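# Carry the tube rack from the next room to the desk

## Task

Bring the tube rack from the counter in the neighbouring room and set it on the desk. At the end it must stand upright with each tube seated all the way down in a hole, and it must stay that way without the robot supporting it. The task fails if the rack or any tube touches the floor, or if the robot falls or is left tilted. The connecting door swings shut on its own, but a magnetic catch on the wall can keep it open. When finished, release the rack and move the robot away from it.

## Robot and tools

Robot: a Hello Robot Stretch 4 with one arm. It has an omni-wheel base, a lift on a mast, a telescoping arm that reaches forward, a three-joint wrist (yaw, pitch, roll) and a two-finger gripper. Cameras: head_camera, head_left_camera, head_right_camera and wrist_camera. The robot is about 1.6 m tall, and the base rim lies within 0.23 m of the base origin.

Frames: the base frame sits on the floor under the base centre, with x forward, y left and z up. hand_pose is reported in this frame and is a point between the open fingertips. With all wrist joints at 0 its axes match the base axes. The printed value may be slightly wrong. The odometry frame is the base frame as it was when the scene began. base_odometry heading is positive to the left, in -3.142 to 3.142. It counts wheel rotation only, so slipping shows up as travel.

execute_actions(actions, cameras): actions holds one action, or none to just read state and images. cameras is a list of camera names; null or ["all"] returns all of them, and [] returns none. An action contains "base", "joints" or both, plus optional "pace" and "contact_limits". Alternatively it can contain only {"end_of_arm": "enable_torque"}, which re-powers wrist or gripper motors that shut off. All motions in one action start together.
- base: exactly one key per action. These are relative moves from where the base last reported itself, not poses. translate_m: metres straight ahead (+) or back, -2 to 2. strafe_m: metres sideways, left +, -2 to 2. rotate_rad: turn in place, counter-clockwise +, -3.2 to 3.2.
- joints: absolute targets, each named separately. lift_m 0 to 1.2. arm_m 0 to 0.55 (extension). wrist_yaw_rad -1.134 to 4.276: 0 points forward, + turns left, 3.14 is folded back, and above 3.4 the arm may interfere. wrist_pitch_rad -1.117 to 4.259: 0 is level, 1.57 points down. wrist_roll_rad -1.117 to 4.259: at 0 the fingers are level, + turns clockwise as seen from behind. gripper_m -0.038 to 0.141 is the fingertip gap in metres; below 0 the fingers press together. Joint targets outside their range are clipped and reported. Any other bad value or unknown key rejects the whole call.
- pace: "slow", "default", "fast" or "max". Base speed is 0.1/0.3/0.4/0.6 m/s and turning is 1/2/3/4 rad/s. Above lift 0.2 these are reduced, down to 0.3 m/s and 1 rad/s with the lift at 1.2.
- contact_limits: only {"arm_m": value}, from 0 (most sensitive) to 0.75 (pushes hardest). The default is 0.5.
One action runs for at most 15 s. Anything you leave out of an action may keep driving toward its earlier target, and the status lines will not show this. If a result reports a stop, the remaining motion calls in that same reply are skipped.

wait(seconds): 0 to 10. It commands nothing and returns state and images.
zoom_image(camera, region): region is [x0, y0, x1, y1] in pixels of that camera's latest full image, at most 504x504. It gives a sharper close-up.
read_manual(section): returns licence texts only.
finished_scene(scene): pass the current scene number. It ends the scene permanently and reports success. Call it only after the rack is placed, released and the robot has moved away.

Reading results: lidar_m lists 12 distances in metres, one per 30-degree sector. Sector 1 is straight ahead and they go counter-clockwise (4 left, 7 behind, 10 right). "-" means nothing seen or closer than 0.25 m. It sees roughly 0.15 m up to robot height, so tabletops appear. It misses clear objects and thin legs, and often misses things behind the robot. wrist_depth_mm is a 7x7 grid of median depths, 100 to 2000 mm, read from the top left. It includes the robot's own body. turned_by_wheels vs turned_by_imu: a gap above about 0.1 rad means slipping or a collision, and the heading error is about their difference. base_tilt is in degrees, with forward and right positive and a fixed bias of up to 1.5. motor_effort is a percent of the maximum, with the peak in brackets (noisy), positive toward higher joint values. For wheel_0/1/2, positive means turning right.
Statuses: "done"; "off_target" means the part may still be pushing; "contact_stop_at_<key>" means the part met something, and the lift, arm or wheels go slack (a slack lift can sag, slack wheels can roll). "limit_stop_at_tilt" means the lean is over 6 degrees, and the lift, arm and wheels ignore commands until it eases. "limit_stop_at_own_body" is a self-collision guard; you can move away from the body, and the lift and arm may go slack. "torque_fault" means a wrist or gripper motor went limp, so send enable_torque. "time_out" may also appear. In on_its_own, "held at" gives the target being held, not the current position.

Gripping: command a gap smaller than the object. A smaller gap squeezes harder and pulls the object toward the wrist. Neither the reading nor "done" proves you are holding something. A firm hold (with a command of 0 or more) shows as a clear change in gripper effort. If the fingertips snag on a surface below them, raise the lift. A good opening move is lift_m 0.4 with wrist_yaw_rad 0 to unfold the wrist. Self-collision stops are likely when pitch is below -0.2 and roll is below -0.4 or above 4.

Avoid: dropping, slamming or hard pushing. Avoid driving or turning with over 1 kg held and arm_m above 0.2, especially at fast paces. Avoid steady pulls with the gripper held high, and holding more than about 2 kg in a level gripper (torque fault). Avoid wheels riding onto low objects. Loose objects may be nudged briefly now and then. Between replies the simulation keeps running, the robot holds its last command, and the door keeps closing unless it is latched on the magnet. Shorter robot motion time is better.

Each tool is called after "Emit:" as a command line: name --argument value for each argument, lists and objects as JSON in quotes; but a table of rows of numbers goes row by row, as --pt "numbers of a row", without its own name.

## Session

Emit:
execute_actions --actions '[]'

Scene clock: 0.00 s.
base_odometry: x=+0.000 y=+0.000 heading=+0.000 (m, m, rad; odometry frame)
turned_by_wheels: +0.000 (rad since the last result)
turned_by_imu: +0.000 (rad since the last result)
base_tilt: forward=+0.2 right=-0.4 (deg)
lidar_m: 1.00 1.74 2.81 1.01 0.87 0.87 1.03 0.88 0.91 0.99 0.83 0.84
base_status: not commanded
joint_positions: lift_m=+0.207 arm_m=+0.000 wrist_yaw_rad=+3.223 wrist_pitch_rad=+0.021 wrist_roll_rad=-0.008 gripper_m=+0.057
joint_status: not commanded
motor_effort: lift_m=+20 arm_m=+0 wrist_yaw_rad=+2 wrist_pitch_rad=-7 wrist_roll_rad=+3 gripper_m=-3 wheel_0=+0 wheel_1=+0 wheel_2=+0 (%)
hand_pose: x=-0.1234 y=+0.0636 z=+0.3796 quat_wxyz=(-0.041, -0.010, -0.004, +0.999) (m; base frame)
wrist_depth_mm: - 130 202 1430 1808 1576 1397 / - 111 132 1464 1255 991 960 / - 118 142 1499 1863 1576 1397 / 134 133 258 1464 1808 1661 1430 / 214 991 1182 1397 1756 1537 1397 / 225 991 195 1255 196 1229 1182 / 222 891 931 - 931 866 878
pictures: head_camera, head_left_camera, head_right_camera, wrist_camera
Images, in order (width x height): head_camera 420x560, head_left_camera 420x672, head_right_camera 420x672, wrist_camera 616x392.

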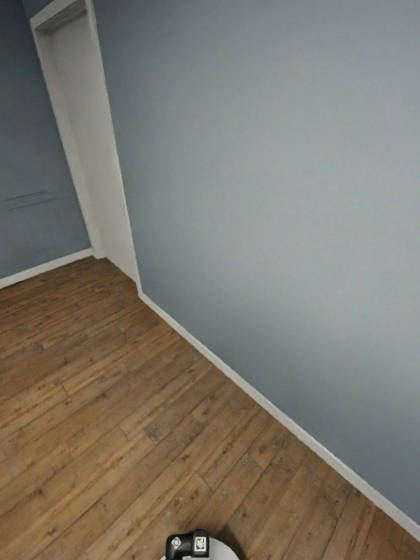

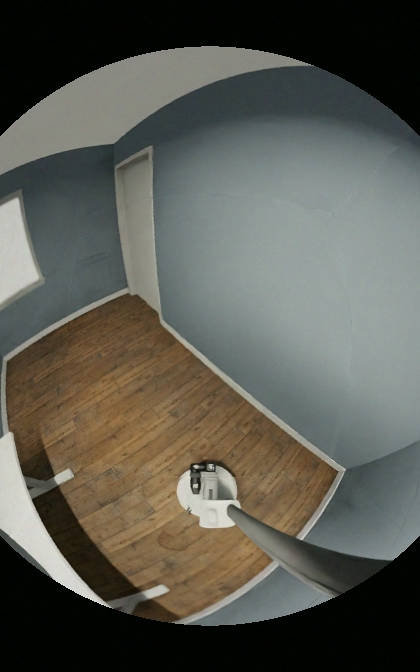

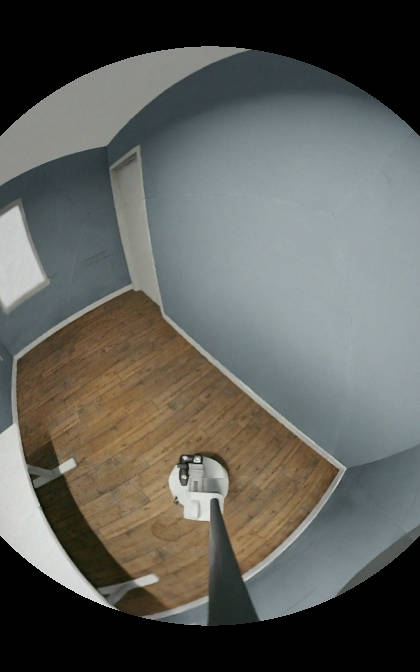

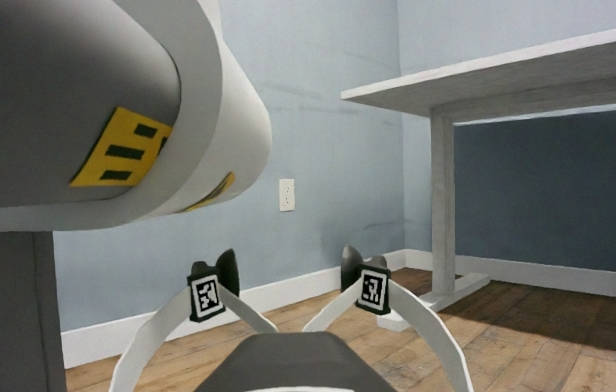

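Emit:
execute_actions --actions '[{"base":{"rotate_rad":-0.82},"pace":"fast"}]' --cameras '[]'

Emit:
execute_actions --actions '[{"base":{"strafe_m":2.0},"pace":"max"}]' --cameras '["head_camera","head_left_camera"]'

Scene clock: 7.20 s.
base_odometry: x=+0.000 y=+0.000 heading=-0.820 (m, m, rad; odometry frame)
turned_by_wheels: -0.820 (rad since the last result)
turned_by_imu: -0.817 (rad since the last result)
base_tilt: forward=+0.3 right=-0.4 (deg)
lidar_m: 0.83 0.87 1.18 2.84 2.42 0.90 0.86 0.89 0.95 0.88 0.94 0.88
base_status: done
joint_positions: lift_m=+0.207 arm_m=+0.000 wrist_yaw_rad=+3.223 wrist_pitch_rad=+0.021 wrist_roll_rad=-0.008 gripper_m=+0.057
joint_status: not commanded
motor_effort: lift_m=+20(20) arm_m=+0(0) wrist_yaw_rad=+2(3) wrist_pitch_rad=-6(6) wrist_roll_rad=+0(1) gripper_m=-4(4) wheel_0=+0(8) wheel_1=+0(9) wheel_2=-1(9) (%)
hand_pose: x=-0.1234 y=+0.0636 z=+0.3796 quat_wxyz=(-0.041, -0.010, -0.004, +0.999) (m; base frame)
wrist_depth_mm: - 131 201 1756 1808 1756 1708 / - 111 132 1281 1281 1308 1756 / - 118 142 1756 1756 1756 1863 / 133 133 258 1756 1863 1863 1808 / 214 1808 1808 1808 1808 1863 1863 / 226 1336 194 1255 196 1255 1229 / 221 866 946 - 960 854 891
pictures: none
No camera images: the call's "cameras" was empty. Leave "cameras" out to get every camera's image.

Scene clock: 11.93 s.
base_odometry: x=+1.462 y=+1.365 heading=-0.820 (m, m, rad; odometry frame)
turned_by_wheels: +0.000 (rad since the last result)
turned_by_imu: +0.000 (rad since the last result)
base_tilt: forward=+0.3 right=-0.4 (deg)
lidar_m: 0.82 0.89 0.87 0.81 0.84 1.14 1.71 1.72 1.45 2.91 1.13 0.80
base_status: done
joint_positions: lift_m=+0.207 arm_m=+0.000 wrist_yaw_rad=+3.223 wrist_pitch_rad=+0.021 wrist_roll_rad=-0.008 gripper_m=+0.057
joint_status: not commanded
motor_effort: lift_m=+20(20) arm_m=+0(0) wrist_yaw_rad=+2(2) wrist_pitch_rad=-8(8) wrist_roll_rad=+0(0) gripper_m=-3(4) wheel_0=+1(13) wheel_1=-2(15) wheel_2=+0(0) (%)
hand_pose: x=-0.1234 y=+0.0636 z=+0.3796 quat_wxyz=(-0.041, -0.010, -0.004, +0.999) (m; base frame)
wrist_depth_mm: - 131 202 1808 1921 1499 1042 / - 111 131 1863 1863 1499 1042 / - 118 143 1863 1863 1576 1060 / 133 133 258 1863 1863 1576 1060 / 215 1863 1863 1921 1863 1618 1060 / 224 1336 193 1229 196 1255 1042 / 221 891 960 - 946 854 878
pictures: head_camera, head_left_camera
Images, in order (width x height): head_camera 420x560, head_left_camera 420x672.

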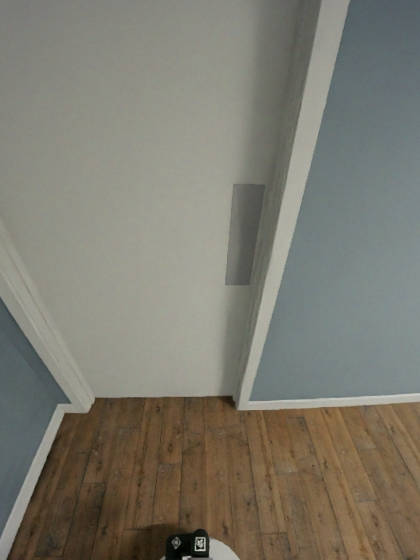

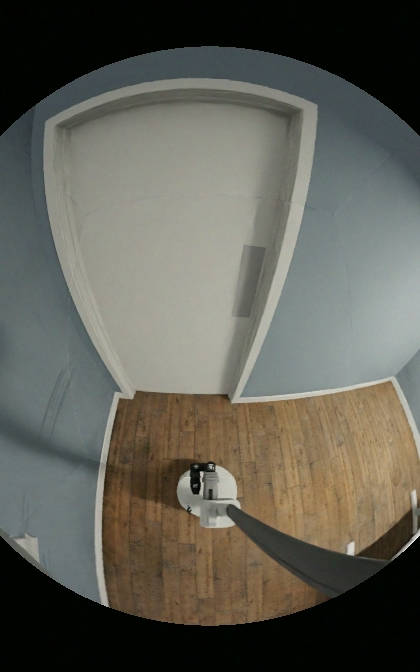

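Emit:
execute_actions --actions '[{"base":{"strafe_m":0.17},"pace":"fast"}]' --cameras '[]'

Emit:
execute_actions --actions '[{"base":{"translate_m":0.58},"pace":"fast"}]' --cameras '["head_camera","head_left_camera"]'

Scene clock: 26.47 s.
base_odometry: x=+1.587 y=+1.481 heading=-0.820 (m, m, rad; odometry frame)
turned_by_wheels: +0.000 (rad since the last result)
turned_by_imu: +0.001 (rad since the last result)
base_tilt: forward=+0.3 right=-0.4 (deg)
lidar_m: 0.84 0.88 0.69 0.65 0.68 0.90 1.72 1.77 1.60 3.07 1.15 0.88
base_status: done
joint_positions: lift_m=+0.207 arm_m=+0.000 wrist_yaw_rad=+3.223 wrist_pitch_rad=+0.021 wrist_roll_rad=-0.008 gripper_m=+0.057
joint_status: not commanded
motor_effort: lift_m=+21(21) arm_m=+0(0) wrist_yaw_rad=+2(2) wrist_pitch_rad=-8(7) wrist_roll_rad=+1(1) gripper_m=-2(3) wheel_0=+0(10) wheel_1=+0(12) wheel_2=+0(0) (%)
hand_pose: x=-0.1234 y=+0.0636 z=+0.3796 quat_wxyz=(-0.041, -0.010, -0.004, +0.999) (m; base frame)
wrist_depth_mm: - 131 202 1863 1921 1160 820 / - 111 132 1808 1863 1182 831 / - 118 143 1863 1863 1205 831 / 134 133 257 1921 1921 1205 831 / 215 1863 1863 1921 1863 1205 854 / 224 1366 195 1205 196 1118 854 / 220 878 946 - 946 854 809
pictures: none
No camera images: the call's "cameras" was empty. Leave "cameras" out to get every camera's image.

Scene clock: 29.20 s.
base_odometry: x=+1.982 y=+1.056 heading=-0.820 (m, m, rad; odometry frame)
turned_by_wheels: +0.000 (rad since the last result)
turned_by_imu: +0.001 (rad since the last result)
base_tilt: forward=+0.2 right=-0.3 (deg)
lidar_m: 0.25 0.28 0.39 0.67 0.70 0.96 2.31 1.96 2.12 0.92 0.40 0.28
base_status: done
joint_positions: lift_m=+0.207 arm_m=+0.000 wrist_yaw_rad=+3.223 wrist_pitch_rad=+0.021 wrist_roll_rad=-0.008 gripper_m=+0.057
joint_status: not commanded
motor_effort: lift_m=+20(20) arm_m=+0(0) wrist_yaw_rad=+2(2) wrist_pitch_rad=-7(6) wrist_roll_rad=+0(1) gripper_m=-3(3) wheel_0=-1(8) wheel_1=+0(6) wheel_2=+1(13) (%)
hand_pose: x=-0.1234 y=+0.0636 z=+0.3796 quat_wxyz=(-0.041, -0.010, -0.004, +0.999) (m; base frame)
wrist_depth_mm: - 130 202 - - 1138 854 / - 111 131 - - 1229 854 / - 118 142 - - 1205 842 / 134 133 257 - - 1229 854 / 216 - - - 1983 1255 866 / 224 1308 194 1229 196 1160 866 / 220 878 960 - 931 842 831
pictures: head_camera, head_left_camera
Images, in order (width x height): head_camera 420x560, head_left_camera 420x672.

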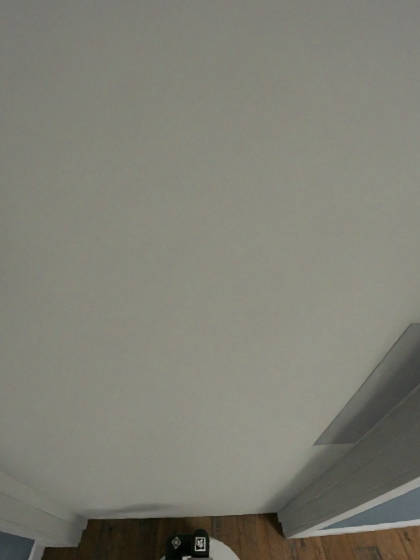

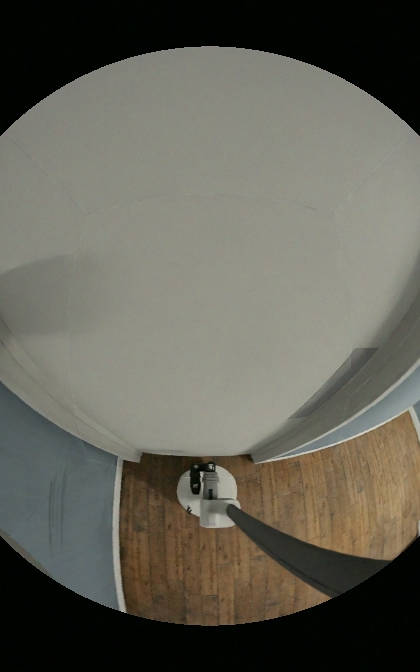

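Emit:
execute_actions --actions '[{"base":{"translate_m":0.25},"pace":"slow"}]' --cameras '["head_camera","head_left_camera"]'

Scene clock: 38.57 s.
base_odometry: x=+2.153 y=+0.874 heading=-0.819 (m, m, rad; odometry frame)
turned_by_wheels: +0.001 (rad since the last result)
turned_by_imu: +0.009 (rad since the last result)
base_tilt: forward=+0.3 right=-0.3 (deg)
lidar_m: 0.25 - 0.25 0.36 0.72 0.95 2.46 2.18 2.47 0.34 2.46 0.25
base_status: done
joint_positions: lift_m=+0.207 arm_m=+0.000 wrist_yaw_rad=+3.240 wrist_pitch_rad=+0.021 wrist_roll_rad=-0.008 gripper_m=+0.057
joint_status: not commanded
on_its_own: wrist_yaw_rad is at rest, and its effort (-46) is outside its rest range (-13 to +13)
motor_effort: lift_m=+21(21) arm_m=+0(0) wrist_yaw_rad=-46(52) wrist_pitch_rad=-5(8) wrist_roll_rad=-1(1) gripper_m=-4(4) wheel_0=+10(25) wheel_1=+13(16) wheel_2=-11(19) (%)
hand_pose: x=-0.1245 y=+0.0586 z=+0.3796 quat_wxyz=(-0.049, -0.010, -0.005, +0.999) (m; base frame)
wrist_depth_mm: - 130 130 - - 1255 904 / - 109 131 - - 1308 891 / - 116 131 - - 1308 904 / 134 132 213 - - 1308 891 / 209 - - - - 1336 878 / 217 1397 195 1255 196 1182 904 / 213 904 960 - 960 866 842
pictures: head_camera, head_left_camera
Images, in order (width x height): head_camera 420x560, head_left_camera 420x672.

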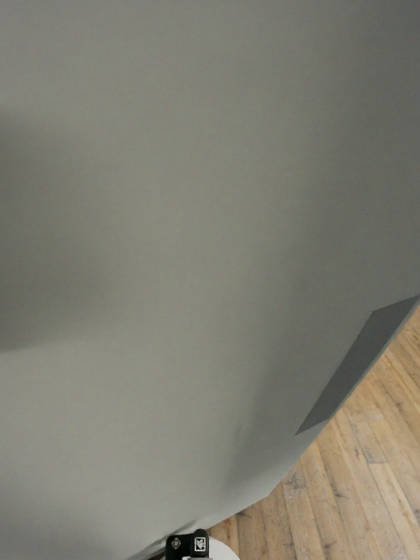

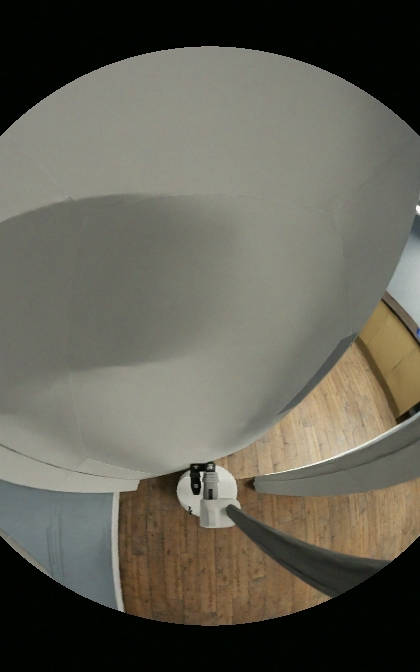

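Emit:
execute_actions --actions '[{"base":{"rotate_rad":-1.58},"pace":"slow"}]' --cameras '["head_left_camera"]'

Scene clock: 52.73 s.
base_odometry: x=+2.152 y=+0.874 heading=-2.398 (m, m, rad; odometry frame)
turned_by_wheels: -1.579 (rad since the last result)
turned_by_imu: -1.572 (rad since the last result)
base_tilt: forward=+0.2 right=-0.4 (deg)
lidar_m: 0.34 0.41 0.26 0.25 - 0.25 0.33 0.70 0.96 2.36 2.18 2.41
base_status: done
joint_positions: lift_m=+0.207 arm_m=+0.000 wrist_yaw_rad=+3.223 wrist_pitch_rad=+0.021 wrist_roll_rad=-0.008 gripper_m=+0.057
joint_status: not commanded
motor_effort: lift_m=+20(21) arm_m=+1(0) wrist_yaw_rad=+2(51) wrist_pitch_rad=-7(6) wrist_roll_rad=+1(1) gripper_m=-3(4) wheel_0=-9(12) wheel_1=+15(22) wheel_2=+8(8) (%)
hand_pose: x=-0.1234 y=+0.0636 z=+0.3796 quat_wxyz=(-0.041, -0.010, -0.004, +0.999) (m; base frame)
wrist_depth_mm: - 130 202 469 293 208 - / - 111 131 477 296 211 177 / - 117 143 449 297 213 180 / 133 133 257 492 300 215 180 / 214 809 640 492 287 217 181 / 224 809 195 504 196 217 180 / 220 798 820 - 306 203 -
pictures: head_left_camera
Images, in order (width x height): head_left_camera 420x672.

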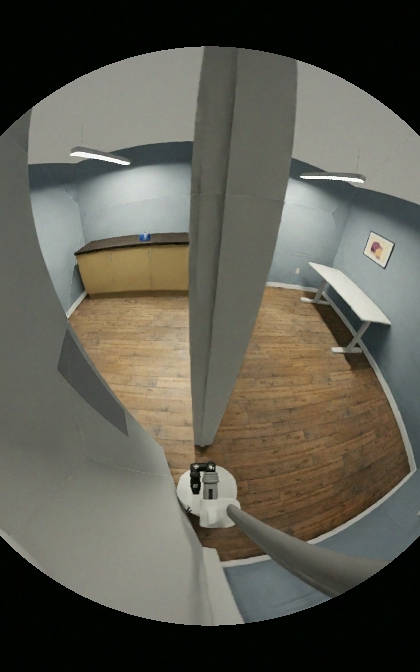

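Emit:
execute_actions --actions '[{"base":{"strafe_m":0.6},"pace":"slow"}]' --cameras '["head_left_camera","wrist_camera"]'

Scene clock: 62.27 s.
base_odometry: x=+2.558 y=+0.433 heading=-2.398 (m, m, rad; odometry frame)
turned_by_wheels: +0.000 (rad since the last result)
turned_by_imu: +0.097 (rad since the last result)
base_tilt: forward=+0.4 right=-0.3 (deg)
lidar_m: 2.42 2.21 1.64 0.30 0.25 - 0.25 0.29 0.79 3.10 0.62 0.75
base_status: done
joint_positions: lift_m=+0.207 arm_m=+0.000 wrist_yaw_rad=+3.223 wrist_pitch_rad=+0.021 wrist_roll_rad=-0.008 gripper_m=+0.057
joint_status: not commanded
motor_effort: lift_m=+20(20) arm_m=+0(0) wrist_yaw_rad=+2(2) wrist_pitch_rad=-8(7) wrist_roll_rad=+0(2) gripper_m=-3(4) wheel_0=-7(18) wheel_1=+4(28) wheel_2=+6(9) (%)
hand_pose: x=-0.1234 y=+0.0636 z=+0.3796 quat_wxyz=(-0.041, -0.010, -0.004, +0.999) (m; base frame)
wrist_depth_mm: - 130 202 294 259 228 211 / - 111 131 296 262 231 213 / - 118 143 294 262 232 215 / 134 133 258 300 264 236 215 / 215 424 338 303 259 236 216 / 226 430 193 301 195 236 217 / 221 413 370 - 267 230 219
pictures: head_left_camera, wrist_camera
Images, in order (width x height): head_left_camera 420x672, wrist_camera 616x392.

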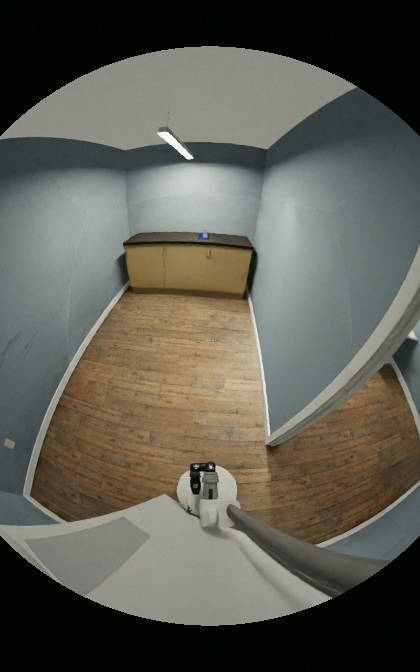

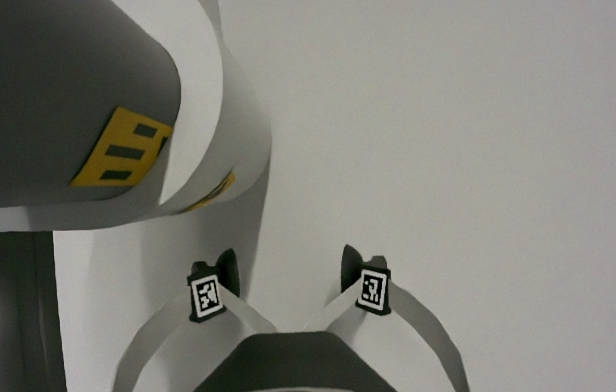

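Emit:
execute_actions --actions '[{"base":{"rotate_rad":-0.11},"pace":"slow"}]' --cameras '[]'

Emit:
execute_actions --actions '[{"base":{"translate_m":-0.24},"pace":"slow"}]' --cameras '["head_left_camera"]'

Scene clock: 69.00 s.
base_odometry: x=+2.557 y=+0.433 heading=-2.507 (m, m, rad; odometry frame)
turned_by_wheels: -0.109 (rad since the last result)
turned_by_imu: -0.108 (rad since the last result)
base_tilt: forward=+0.3 right=-0.4 (deg)
lidar_m: 1.62 2.45 1.69 1.61 0.25 - 0.25 0.27 0.60 2.11 0.61 0.63
base_status: done
joint_positions: lift_m=+0.207 arm_m=+0.000 wrist_yaw_rad=+3.223 wrist_pitch_rad=+0.021 wrist_roll_rad=-0.008 gripper_m=+0.057
joint_status: not commanded
motor_effort: lift_m=+20(21) arm_m=+0(0) wrist_yaw_rad=+2(2) wrist_pitch_rad=-7(7) wrist_roll_rad=-1(1) gripper_m=-3(3) wheel_0=-2(4) wheel_1=+6(6) wheel_2=+7(10) (%)
hand_pose: x=-0.1234 y=+0.0636 z=+0.3796 quat_wxyz=(-0.041, -0.010, -0.004, +0.999) (m; base frame)
wrist_depth_mm: - 131 202 291 262 238 224 / - 111 131 293 264 240 225 / - 118 142 290 267 243 227 / 133 133 258 297 270 245 228 / 214 382 325 300 265 245 229 / 224 389 194 303 196 248 230 / 222 377 349 - 272 242 230
pictures: none
No camera images: the call's "cameras" was empty. Leave "cameras" out to get every camera's image.

Scene clock: 72.67 s.
base_odometry: x=+2.751 y=+0.575 heading=-2.507 (m, m, rad; odometry frame)
turned_by_wheels: +0.000 (rad since the last result)
turned_by_imu: +0.001 (rad since the last result)
base_tilt: forward=+0.3 right=-0.4 (deg)
lidar_m: 1.66 2.40 1.71 1.59 0.28 0.25 - 0.25 0.31 1.46 2.80 0.78
base_status: done
joint_positions: lift_m=+0.207 arm_m=+0.000 wrist_yaw_rad=+3.223 wrist_pitch_rad=+0.021 wrist_roll_rad=-0.008 gripper_m=+0.057
joint_status: not commanded
motor_effort: lift_m=+20(20) arm_m=+0(0) wrist_yaw_rad=+2(2) wrist_pitch_rad=-7(7) wrist_roll_rad=+1(1) gripper_m=-4(5) wheel_0=-4(10) wheel_1=-8(14) wheel_2=+7(15) (%)
hand_pose: x=-0.1234 y=+0.0636 z=+0.3796 quat_wxyz=(-0.041, -0.010, -0.004, +0.999) (m; base frame)
wrist_depth_mm: - 130 202 312 312 310 307 / - 111 132 315 310 312 310 / - 118 142 319 317 312 310 / 133 133 257 320 315 314 314 / 216 324 322 320 319 315 314 / 224 325 195 322 195 319 317 / 221 327 325 - 322 320 320
pictures: head_left_camera
Images, in order (width x height): head_left_camera 420x672.

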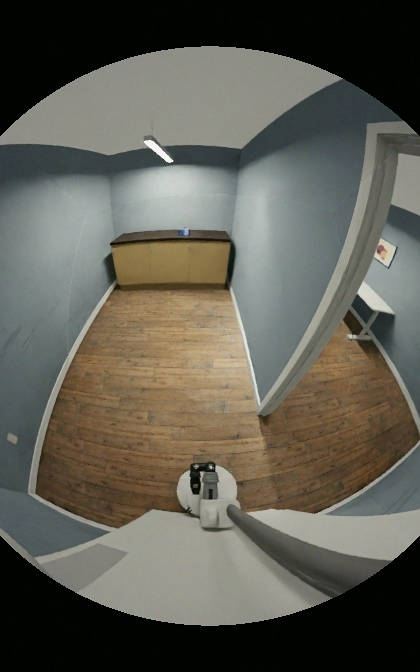

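Emit:
execute_actions --actions '[{"base":{"translate_m":-0.04},"pace":"slow"}]' --cameras '[]'

Scene clock: 78.57 s.
base_odometry: x=+2.783 y=+0.598 heading=-2.508 (m, m, rad; odometry frame)
turned_by_wheels: -0.001 (rad since the last result)
turned_by_imu: +0.001 (rad since the last result)
base_tilt: forward=+0.3 right=-0.4 (deg)
lidar_m: 1.64 2.42 1.65 1.58 0.32 0.25 - 0.25 0.27 1.33 2.82 0.82
base_status: done
joint_positions: lift_m=+0.207 arm_m=+0.000 wrist_yaw_rad=+3.223 wrist_pitch_rad=+0.021 wrist_roll_rad=-0.008 gripper_m=+0.057
joint_status: not commanded
motor_effort: lift_m=+20(20) arm_m=+0(0) wrist_yaw_rad=+2(2) wrist_pitch_rad=-7(7) wrist_roll_rad=+0(0) gripper_m=-4(3) wheel_0=-5(7) wheel_1=-11(15) wheel_2=+7(14) (%)
hand_pose: x=-0.1234 y=+0.0636 z=+0.3796 quat_wxyz=(-0.041, -0.010, -0.004, +0.999) (m; base frame)
wrist_depth_mm: - 131 202 319 320 327 329 / - 111 131 319 325 329 330 / - 118 143 319 325 329 332 / 134 132 256 324 325 332 334 / 215 314 319 324 327 334 336 / 225 317 195 324 196 334 338 / 220 319 320 - 332 336 340
pictures: none
No camera images: the call's "cameras" was empty. Leave "cameras" out to get every camera's image.

Emit:
execute_actions --actions '[{"base":{"translate_m":-0.03},"pace":"slow"}]' --cameras '[]'

Scene clock: 82.47 s.
base_odometry: x=+2.807 y=+0.616 heading=-2.508 (m, m, rad; odometry frame)
turned_by_wheels: +0.000 (rad since the last result)
turned_by_imu: +0.001 (rad since the last result)
base_tilt: forward=+0.3 right=-0.4 (deg)
lidar_m: 1.67 2.46 1.70 1.58 0.32 0.25 - 0.25 0.28 1.22 2.85 0.84
base_status: done
joint_positions: lift_m=+0.207 arm_m=+0.000 wrist_yaw_rad=+3.223 wrist_pitch_rad=+0.021 wrist_roll_rad=-0.008 gripper_m=+0.057
joint_status: not commanded
motor_effort: lift_m=+21(20) arm_m=+0(0) wrist_yaw_rad=+2(2) wrist_pitch_rad=-7(7) wrist_roll_rad=+0(1) gripper_m=-3(3) wheel_0=-4(7) wheel_1=-4(13) wheel_2=+6(12) (%)
hand_pose: x=-0.1234 y=+0.0636 z=+0.3796 quat_wxyz=(-0.041, -0.010, -0.004, +0.999) (m; base frame)
wrist_depth_mm: - 131 201 322 332 340 349 / - 111 131 325 330 345 351 / - 117 142 325 334 343 353 / 134 133 259 329 338 345 353 / 215 314 317 330 336 345 355 / 225 312 195 329 196 347 357 / 220 310 320 - 340 349 359
pictures: none
No camera images: the call's "cameras" was empty. Leave "cameras" out to get every camera's image.

Emit:
execute_actions --actions '[{"base":{"translate_m":-0.03},"pace":"slow"}]' --cameras '[]'

Scene clock: 86.80 s.
base_odometry: x=+2.806 y=+0.613 heading=-2.500 (m, m, rad; odometry frame)
turned_by_wheels: +0.008 (rad since the last result)
turned_by_imu: +0.009 (rad since the last result)
base_tilt: forward=+0.3 right=-0.4 (deg)
lidar_m: 1.68 2.38 1.67 1.57 0.35 0.25 - 0.25 0.25 1.27 2.86 0.86
base_status: translate_m contact_stop (by the wheels' count: +0.002 of -0.030)
joint_positions: lift_m=+0.207 arm_m=+0.000 wrist_yaw_rad=+3.223 wrist_pitch_rad=+0.021 wrist_roll_rad=-0.008 gripper_m=+0.057
joint_status: not commanded
on_its_own: the wheels are slack since a contact_stop
motor_effort: lift_m=+20(20) arm_m=+1(0) wrist_yaw_rad=+2(2) wrist_pitch_rad=-6(7) wrist_roll_rad=+0(1) gripper_m=-3(2) wheel_0=+0(20) wheel_1=+0(33) wheel_2=+0(34) (%)
hand_pose: x=-0.1234 y=+0.0635 z=+0.3796 quat_wxyz=(-0.041, -0.010, -0.004, +0.999) (m; base frame)
wrist_depth_mm: - 130 200 325 332 343 347 / - 112 131 327 332 343 349 / - 118 142 329 336 345 351 / 133 133 258 329 338 345 349 / 215 315 320 330 342 347 353 / 225 314 195 330 196 351 359 / 220 315 324 - 343 351 362
pictures: none
No camera images: the call's "cameras" was empty. Leave "cameras" out to get every camera's image.

The door has reached its stop. I'll move off slightly to test whether the magnet holds.

Emit:
execute_actions --actions '[{"base":{"translate_m":0.1}}]' --cameras '[]'

Emit:
wait --seconds 3

Scene clock: 91.97 s.
base_odometry: x=+2.726 y=+0.553 heading=-2.500 (m, m, rad; odometry frame)
turned_by_wheels: +0.000 (rad since the last result)
turned_by_imu: +0.001 (rad since the last result)
base_tilt: forward=+0.3 right=-0.3 (deg)
lidar_m: 1.70 2.42 1.67 1.59 0.53 0.32 0.27 0.29 0.39 1.59 2.77 0.77
base_status: done
joint_positions: lift_m=+0.207 arm_m=+0.000 wrist_yaw_rad=+3.223 wrist_pitch_rad=+0.021 wrist_roll_rad=-0.008 gripper_m=+0.057
joint_status: not commanded
motor_effort: lift_m=+20(20) arm_m=+0(0) wrist_yaw_rad=+2(2) wrist_pitch_rad=-7(7) wrist_roll_rad=+1(0) gripper_m=-3(3) wheel_0=+0(6) wheel_1=+1(5) wheel_2=-1(8) (%)
hand_pose: x=-0.1234 y=+0.0635 z=+0.3796 quat_wxyz=(-0.041, -0.010, -0.004, +0.999) (m; base frame)
wrist_depth_mm: - 131 202 424 433 445 455 / - 111 131 427 433 445 525 / - 117 143 427 436 449 535 / 134 133 257 430 442 455 535 / 215 407 421 433 445 452 535 / 225 410 195 433 196 455 539 / 221 407 424 - 445 462 469
pictures: none
No camera images: the call's "cameras" was empty. Leave "cameras" out to get every camera's image.

Scene clock: 94.97 s.
base_odometry: x=+2.726 y=+0.553 heading=-2.500 (m, m, rad; odometry frame)
turned_by_wheels: +0.000 (rad since the last result)
turned_by_imu: +0.001 (rad since the last result)
base_tilt: forward=+0.3 right=-0.4 (deg)
lidar_m: 1.68 2.39 1.68 1.59 0.50 0.32 0.29 0.30 0.39 1.62 2.79 0.76
base_status: done
joint_positions: lift_m=+0.207 arm_m=+0.000 wrist_yaw_rad=+3.223 wrist_pitch_rad=+0.021 wrist_roll_rad=-0.008 gripper_m=+0.057
joint_status: not commanded
motor_effort: lift_m=+20(20) arm_m=+0(0) wrist_yaw_rad=+1(2) wrist_pitch_rad=-6(7) wrist_roll_rad=+1(0) gripper_m=-4(3) wheel_0=+0(6) wheel_1=+1(5) wheel_2=+0(8) (%)
hand_pose: x=-0.1234 y=+0.0635 z=+0.3796 quat_wxyz=(-0.041, -0.010, -0.004, +0.999) (m; base frame)
wrist_depth_mm: - 130 202 427 433 445 455 / - 111 131 427 433 442 521 / - 117 142 424 436 449 530 / 134 132 258 427 442 452 535 / 216 410 415 436 442 455 530 / 225 410 195 433 196 455 535 / 220 413 421 - 449 455 473
wait: 3.00 s; at rest by 0.27 s
pictures: head_camera, head_left_camera, head_right_camera, wrist_camera
Images, in order (width x height): head_camera 420x560, head_left_camera 420x672, head_right_camera 420x672, wrist_camera 616x392.

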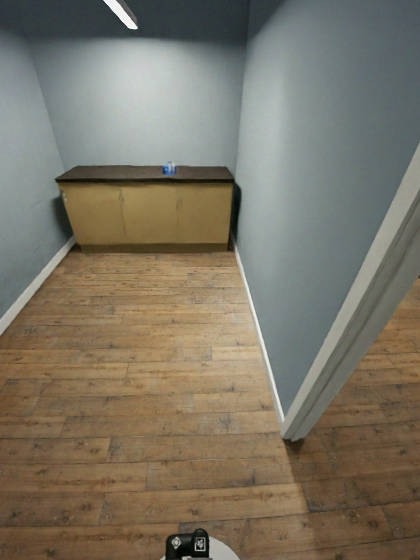

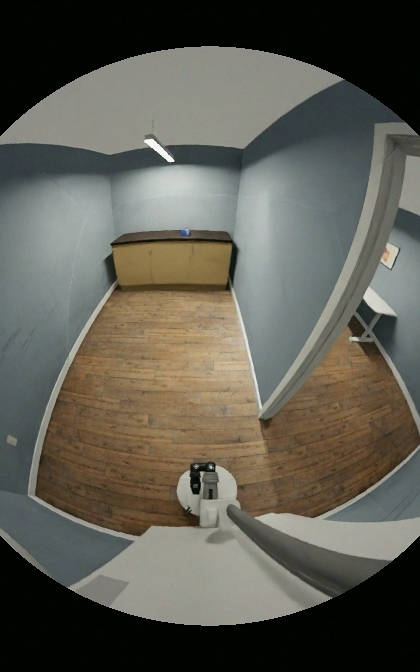

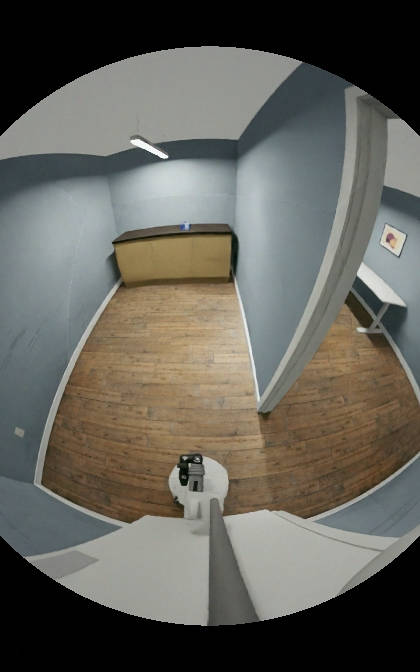

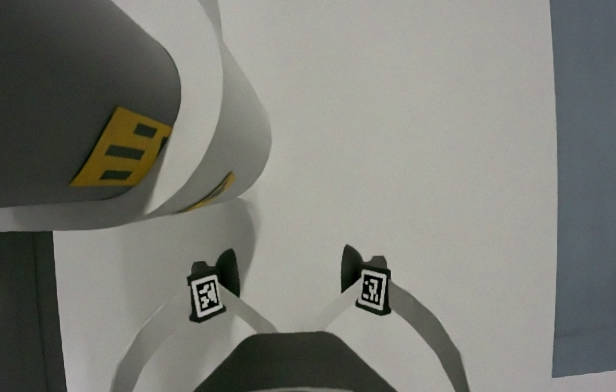

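Emit:
execute_actions --actions '[{"base":{"translate_m":1.95},"joints":{"lift_m":0.95,"wrist_yaw_rad":0,"wrist_pitch_rad":0.4,"gripper_m":0.14},"pace":"max"}]' --cameras '[]'

Emit:
execute_actions --actions '[{"base":{"strafe_m":0.45},"pace":"fast"}]' --cameras '["head_camera","wrist_camera"]'

Scene clock: 105.13 s.
base_odometry: x=+1.164 y=-0.614 heading=-2.500 (m, m, rad; odometry frame)
turned_by_wheels: +0.000 (rad since the last result)
turned_by_imu: +0.002 (rad since the last result)
base_tilt: forward=+0.2 right=-0.4 (deg)
lidar_m: 0.68 0.69 0.94 1.70 1.74 2.31 2.24 0.59 0.42 0.40 0.42 0.55
base_status: done
joint_positions: lift_m=+0.950 arm_m=+0.000 wrist_yaw_rad=+0.000 wrist_pitch_rad=+0.402 wrist_roll_rad=-0.008 gripper_m=+0.140
joint_status: all done
motor_effort: lift_m=+22(26) arm_m=+0(0) wrist_yaw_rad=+2(7) wrist_pitch_rad=-5(5) wrist_roll_rad=+0(2) gripper_m=+0(6) wheel_0=-1(8) wheel_1=+0(9) wheel_2=+1(16) (%)
hand_pose: x=+0.4366 y=-0.0874 z=+1.0152 quat_wxyz=(+0.980, -0.004, +0.200, +0.001) (m; base frame)
wrist_depth_mm: 931 960 991 991 854 521 397 / 976 1008 1042 1060 904 535 397 / 946 917 917 891 917 544 404 / 609 609 597 603 699 549 410 / 496 500 525 569 580 530 415 / 554 539 569 597 640 530 413 / 591 609 621 - 750 535 421
pictures: none
No camera images: the call's "cameras" was empty. Leave "cameras" out to get every camera's image.

Scene clock: 107.67 s.
base_odometry: x=+1.433 y=-0.975 heading=-2.500 (m, m, rad; odometry frame)
turned_by_wheels: +0.000 (rad since the last result)
turned_by_imu: +0.000 (rad since the last result)
base_tilt: forward=+0.3 right=-0.4 (deg)
lidar_m: 0.65 0.67 0.91 1.23 1.27 1.67 2.30 1.27 0.91 0.85 0.87 0.69
base_status: done
joint_positions: lift_m=+0.950 arm_m=+0.000 wrist_yaw_rad=+0.000 wrist_pitch_rad=+0.402 wrist_roll_rad=-0.008 gripper_m=+0.140
joint_status: not commanded
motor_effort: lift_m=+22(22) arm_m=+0(0) wrist_yaw_rad=+2(2) wrist_pitch_rad=-5(5) wrist_roll_rad=+1(0) gripper_m=+0(1) wheel_0=+1(10) wheel_1=-1(10) wheel_2=-1(0) (%)
hand_pose: x=+0.4366 y=-0.0874 z=+1.0152 quat_wxyz=(+0.980, -0.004, +0.200, +0.001) (m; base frame)
wrist_depth_mm: 917 931 960 960 1025 1025 960 / 976 991 1025 1060 1078 1118 976 / 946 931 820 809 904 891 917 / 609 603 609 603 591 603 597 / 473 473 496 508 521 580 597 / 517 512 535 554 603 627 654 / 554 574 580 - 647 683 723
pictures: head_camera, wrist_camera
Images, in order (width x height): head_camera 420x560, wrist_camera 616x392.

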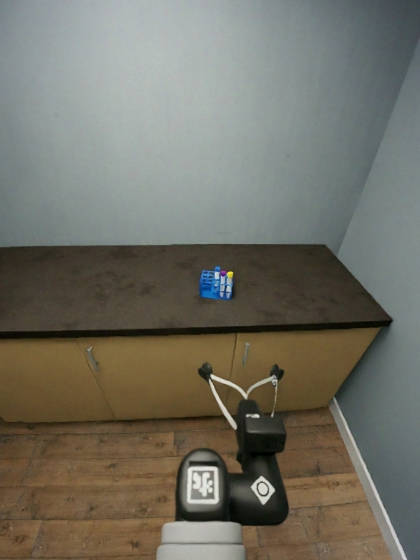

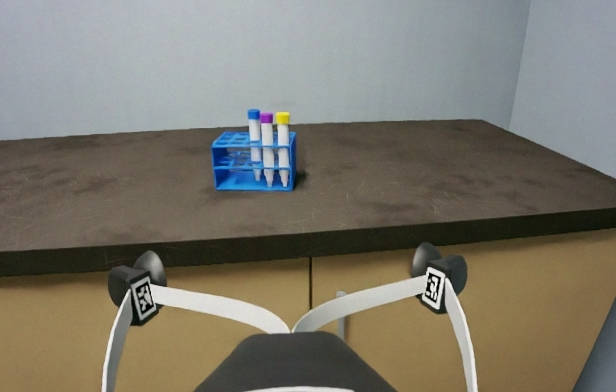

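Emit:
zoom_image --camera "wrist_camera" --region '[190,90,330,210]'

Emit:
zoom_image --camera "head_camera" --region '[170,240,270,340]'

Region (190, 90, 330, 210) of wrist_camera's 616x392 image, scaled by 3.600; it fills the top 432 rows of this view, and the rest is white.

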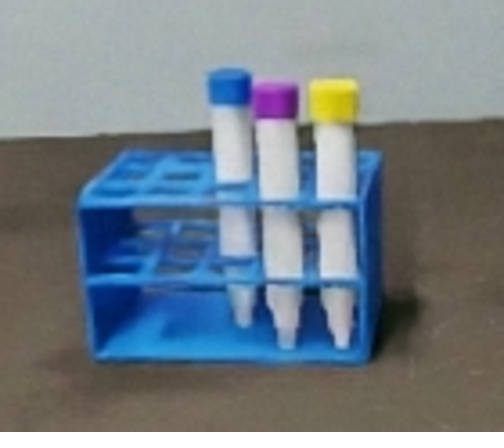

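Region (170, 240, 270, 340) of head_camera's 420x560 image, scaled by 5.040, with more detail than that image has.

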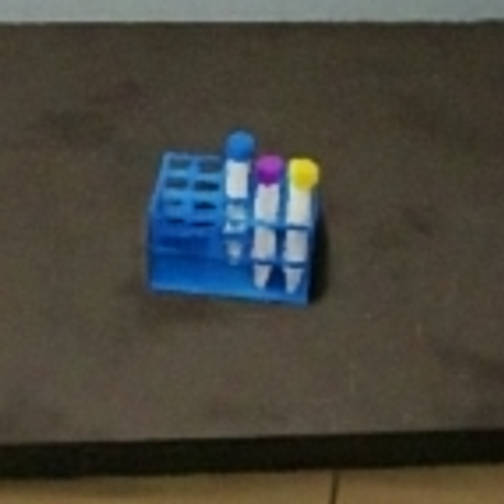

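Emit:
execute_actions --actions '[{"base":{"strafe_m":0.08},"joints":{"lift_m":1.19,"wrist_pitch_rad":1.57,"wrist_roll_rad":1.67,"arm_m":0.2},"pace":"fast"}]' --cameras '[]'

Emit:
execute_actions --actions '[{"base":{"translate_m":0.32},"joints":{"arm_m":0.36},"pace":"fast"}]' --cameras '["head_camera","wrist_camera"]'

Scene clock: 161.13 s.
base_odometry: x=+1.481 y=-1.039 heading=-2.500 (m, m, rad; odometry frame)
turned_by_wheels: +0.000 (rad since the last result)
turned_by_imu: +0.001 (rad since the last result)
base_tilt: forward=+0.2 right=-0.4 (deg)
lidar_m: 0.64 0.67 0.89 1.15 1.20 1.60 2.47 1.42 1.00 0.93 0.97 0.68
base_status: done
joint_positions: lift_m=+1.190 arm_m=+0.199 wrist_yaw_rad=+0.000 wrist_pitch_rad=+1.570 wrist_roll_rad=+1.670 gripper_m=+0.140
joint_status: all done
motor_effort: lift_m=+23(28) arm_m=+8(9) wrist_yaw_rad=+2(3) wrist_pitch_rad=+1(4) wrist_roll_rad=+2(9) gripper_m=+0(0) wheel_0=-1(10) wheel_1=-3(9) wheel_2=-1(1) (%)
hand_pose: x=+0.3698 y=-0.0874 z=+1.0795 quat_wxyz=(+0.475, +0.524, +0.474, -0.524) (m; base frame)
wrist_depth_mm: 597 960 1255 1308 1308 1308 1336 / 559 904 1281 1308 1336 1281 1308 / 530 831 1336 1308 1308 1336 1366 / 512 768 1281 1308 1098 1118 1366 / 492 661 1281 1336 1118 1366 1308 / 459 544 991 1366 1366 1366 1366 / 413 627 917 - 1336 1336 1397
pictures: none
No camera images: the call's "cameras" was empty. Leave "cameras" out to get every camera's image.

Scene clock: 163.67 s.
base_odometry: x=+1.225 y=-1.231 heading=-2.500 (m, m, rad; odometry frame)
turned_by_wheels: +0.000 (rad since the last result)
turned_by_imu: +0.001 (rad since the last result)
base_tilt: forward=+0.3 right=-0.3 (deg)
lidar_m: 0.33 0.35 0.45 1.16 1.23 1.62 2.80 1.41 0.98 0.91 0.52 0.37
base_status: done
joint_positions: lift_m=+1.190 arm_m=+0.359 wrist_yaw_rad=+0.000 wrist_pitch_rad=+1.570 wrist_roll_rad=+1.670 gripper_m=+0.140
joint_status: all done
motor_effort: lift_m=+23(22) arm_m=+8(9) wrist_yaw_rad=+1(3) wrist_pitch_rad=-1(0) wrist_roll_rad=+2(3) gripper_m=+0(1) wheel_0=+0(6) wheel_1=+0(6) wheel_2=+2(10) (%)
hand_pose: x=+0.5298 y=-0.0874 z=+1.0795 quat_wxyz=(+0.475, +0.524, +0.475, -0.524) (m; base frame)
wrist_depth_mm: 379 382 382 387 392 1308 1308 / 379 379 387 389 392 1336 1366 / 382 389 389 392 399 1308 1366 / 384 389 387 319 397 1118 1366 / 387 387 389 355 399 1138 1366 / 389 387 399 394 402 1397 1397 / 392 389 399 - 402 878 1366
pictures: head_camera, wrist_camera
Images, in order (width x height): head_camera 420x560, wrist_camera 616x392.

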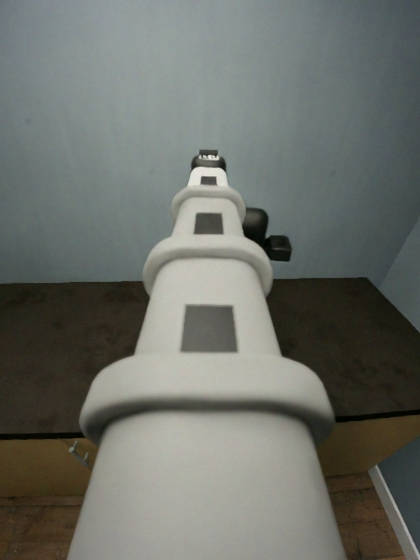

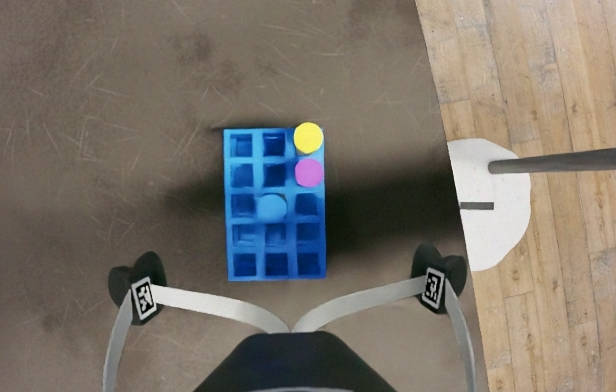

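Emit:
execute_actions --actions '[{"joints":{"lift_m":1.12,"arm_m":0.372}}]' --cameras '["wrist_camera","head_right_camera"]'

Scene clock: 173.93 s.
base_odometry: x=+1.225 y=-1.231 heading=-2.500 (m, m, rad; odometry frame)
turned_by_wheels: +0.000 (rad since the last result)
turned_by_imu: +0.001 (rad since the last result)
base_tilt: forward=+0.3 right=-0.3 (deg)
lidar_m: 0.31 0.33 0.45 1.18 1.22 1.62 2.60 1.40 0.98 0.91 0.51 0.34
base_status: not commanded
joint_positions: lift_m=+1.120 arm_m=+0.371 wrist_yaw_rad=+0.000 wrist_pitch_rad=+1.570 wrist_roll_rad=+1.670 gripper_m=+0.140
joint_status: all done
motor_effort: lift_m=+18(19) arm_m=+8(8) wrist_yaw_rad=+2(1) wrist_pitch_rad=+1(1) wrist_roll_rad=+1(2) gripper_m=+0(0) wheel_0=+0(0) wheel_1=+0(1) wheel_2=+1(2) (%)
hand_pose: x=+0.5417 y=-0.0874 z=+1.0099 quat_wxyz=(+0.475, +0.524, +0.475, -0.524) (m; base frame)
wrist_depth_mm: 310 317 317 322 320 1229 1281 / 314 314 315 319 322 1255 1255 / 314 317 317 246 325 327 1281 / 317 320 320 248 325 329 1281 / 319 320 322 249 329 330 1281 / 319 320 285 251 329 332 1281 / 322 325 325 - 334 336 1308
pictures: head_right_camera, wrist_camera
Images, in order (width x height): head_right_camera 420x672, wrist_camera 616x392.

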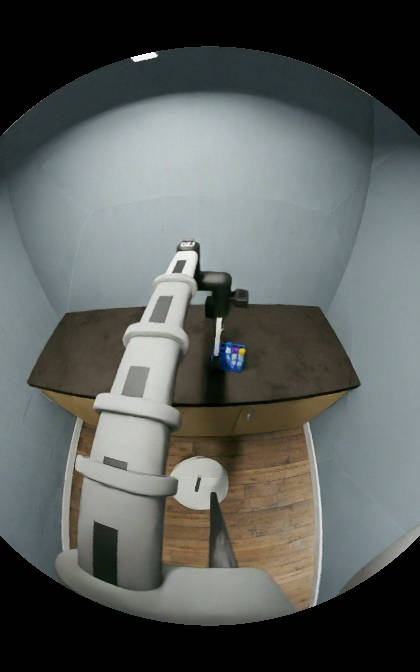

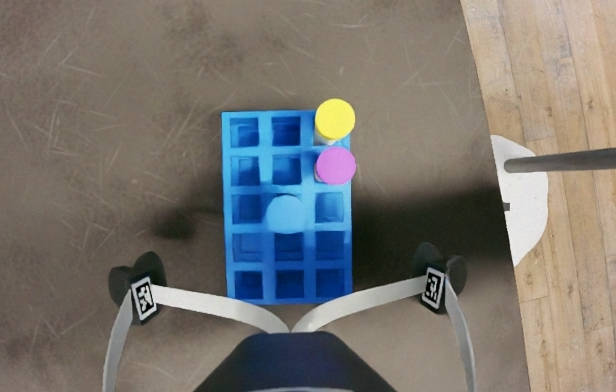

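Emit:
execute_actions --actions '[{"base":{"strafe_m":-0.008},"joints":{"lift_m":1.083,"gripper_m":0.115},"pace":"slow"}]' --cameras '["wrist_camera","head_right_camera"]'

Emit:
zoom_image --camera "head_right_camera" --region '[190,310,270,390]'

Scene clock: 184.23 s.
base_odometry: x=+1.220 y=-1.224 heading=-2.500 (m, m, rad; odometry frame)
turned_by_wheels: +0.000 (rad since the last result)
turned_by_imu: +0.001 (rad since the last result)
base_tilt: forward=+0.3 right=-0.3 (deg)
lidar_m: 0.32 0.34 0.44 1.17 1.21 1.64 2.62 1.37 0.95 0.91 0.52 0.35
base_status: done
joint_positions: lift_m=+1.083 arm_m=+0.371 wrist_yaw_rad=+0.000 wrist_pitch_rad=+1.570 wrist_roll_rad=+1.670 gripper_m=+0.115
joint_status: all done
motor_effort: lift_m=+18(19) arm_m=+8(9) wrist_yaw_rad=+1(1) wrist_pitch_rad=+0(1) wrist_roll_rad=+3(2) gripper_m=-2(0) wheel_0=+2(5) wheel_1=-1(5) wheel_2=+0(0) (%)
hand_pose: x=+0.5417 y=-0.0874 z=+0.9730 quat_wxyz=(+0.475, +0.524, +0.475, -0.524) (m; base frame)
wrist_depth_mm: 276 277 279 282 287 289 1205 / 277 278 282 285 287 289 1229 / 277 279 282 209 289 291 1229 / 278 283 283 210 290 290 1229 / 281 283 247 212 289 294 1255 / 283 285 211 213 214 297 1229 / 285 286 289 - 294 297 1281
pictures: head_right_camera, wrist_camera
Images, in order (width x height): head_right_camera 420x672, wrist_camera 616x392.

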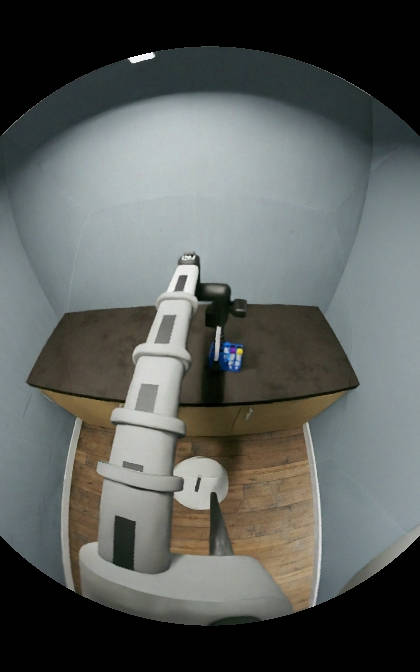

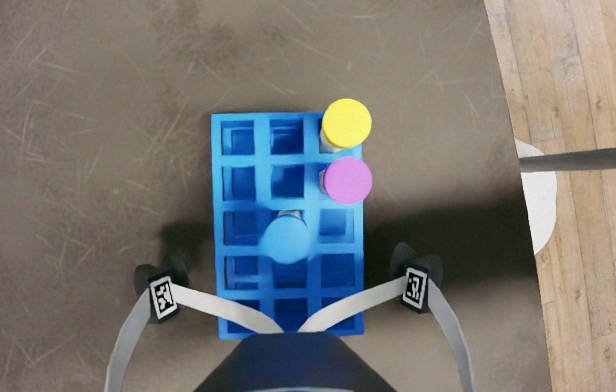

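Region (190, 310, 270, 390) of head_right_camera's 420x672 image, scaled by 6.300, with more detail than that image has.

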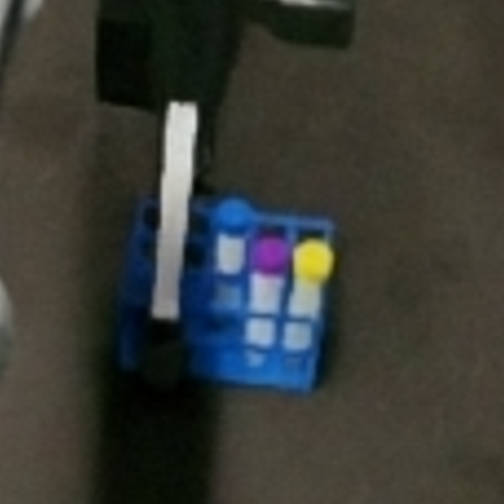

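Emit:
execute_actions --actions '[{"joints":{"gripper_m":0.045}}]' --cameras '["wrist_camera","head_right_camera"]'

Emit:
zoom_image --camera "head_right_camera" --region '[190,310,270,390]'

Scene clock: 190.47 s.
base_odometry: x=+1.220 y=-1.224 heading=-2.500 (m, m, rad; odometry frame)
turned_by_wheels: +0.000 (rad since the last result)
turned_by_imu: +0.001 (rad since the last result)
base_tilt: forward=+0.3 right=-0.4 (deg)
lidar_m: 0.32 0.34 0.47 1.18 1.23 1.63 2.62 1.37 0.97 0.91 0.50 0.32
base_status: not commanded
joint_positions: lift_m=+1.083 arm_m=+0.371 wrist_yaw_rad=+0.000 wrist_pitch_rad=+1.570 wrist_roll_rad=+1.670 gripper_m=+0.045
joint_status: all done
motor_effort: lift_m=+17(18) arm_m=+9(9) wrist_yaw_rad=+2(2) wrist_pitch_rad=+3(0) wrist_roll_rad=+3(3) gripper_m=-15(15) wheel_0=+2(2) wheel_1=-1(1) wheel_2=+0(1) (%)
hand_pose: x=+0.5417 y=-0.0874 z=+0.9730 quat_wxyz=(+0.475, +0.524, +0.475, -0.524) (m; base frame)
wrist_depth_mm: 274 277 279 282 285 286 1229 / 276 279 282 282 287 289 1229 / 277 279 276 207 286 290 1229 / 278 281 277 206 290 291 1229 / 279 283 277 208 290 294 1281 / 281 282 203 207 198 296 1255 / 285 286 287 - 296 297 1255
pictures: head_right_camera, wrist_camera
Images, in order (width x height): head_right_camera 420x672, wrist_camera 616x392.

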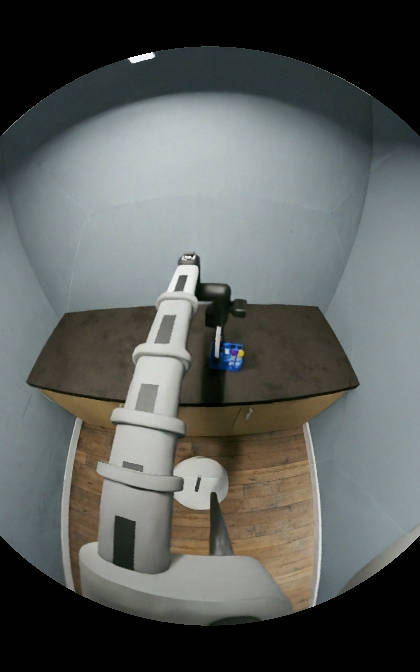

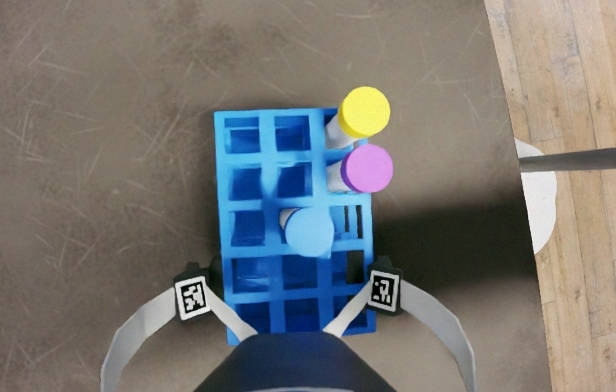

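Region (190, 310, 270, 390) of head_right_camera's 420x672 image, scaled by 6.300, with more detail than that image has.

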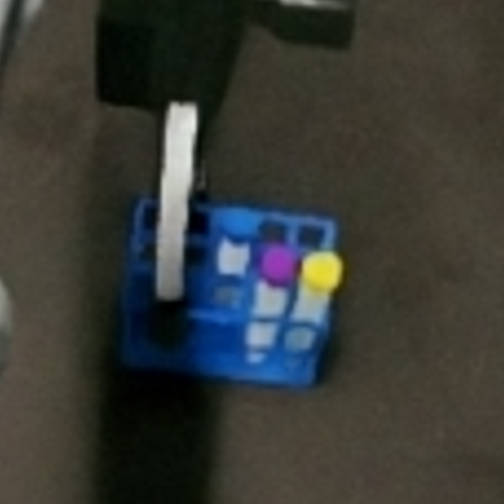

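Emit:
execute_actions --actions '[{"joints":{"gripper_m":0.11},"pace":"slow"}]' --cameras '["wrist_camera"]'

Scene clock: 199.20 s.
base_odometry: x=+1.220 y=-1.224 heading=-2.500 (m, m, rad; odometry frame)
turned_by_wheels: +0.000 (rad since the last result)
turned_by_imu: +0.002 (rad since the last result)
base_tilt: forward=+0.3 right=-0.3 (deg)
lidar_m: 0.30 0.34 0.46 1.17 1.22 1.63 2.61 1.39 0.97 0.90 0.48 0.36
base_status: not commanded
joint_positions: lift_m=+1.083 arm_m=+0.371 wrist_yaw_rad=+0.000 wrist_pitch_rad=+1.570 wrist_roll_rad=+1.670 gripper_m=+0.110
joint_status: all done
motor_effort: lift_m=+18(18) arm_m=+8(9) wrist_yaw_rad=+2(2) wrist_pitch_rad=+1(0) wrist_roll_rad=+2(3) gripper_m=-1(17) wheel_0=+2(2) wheel_1=-1(1) wheel_2=+0(0) (%)
hand_pose: x=+0.5417 y=-0.0874 z=+0.9730 quat_wxyz=(+0.475, +0.524, +0.475, -0.524) (m; base frame)
wrist_depth_mm: 277 277 281 282 286 289 1205 / 274 278 282 283 287 289 1205 / 278 281 282 209 287 289 1229 / 278 281 283 211 289 291 1255 / 281 283 285 212 249 294 1229 / 282 283 248 213 214 296 1255 / 283 287 287 - 294 296 1281
pictures: wrist_camera
Images, in order (width x height): wrist_camera 616x392.

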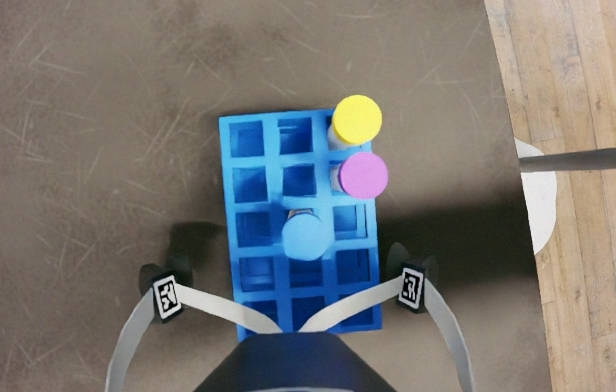

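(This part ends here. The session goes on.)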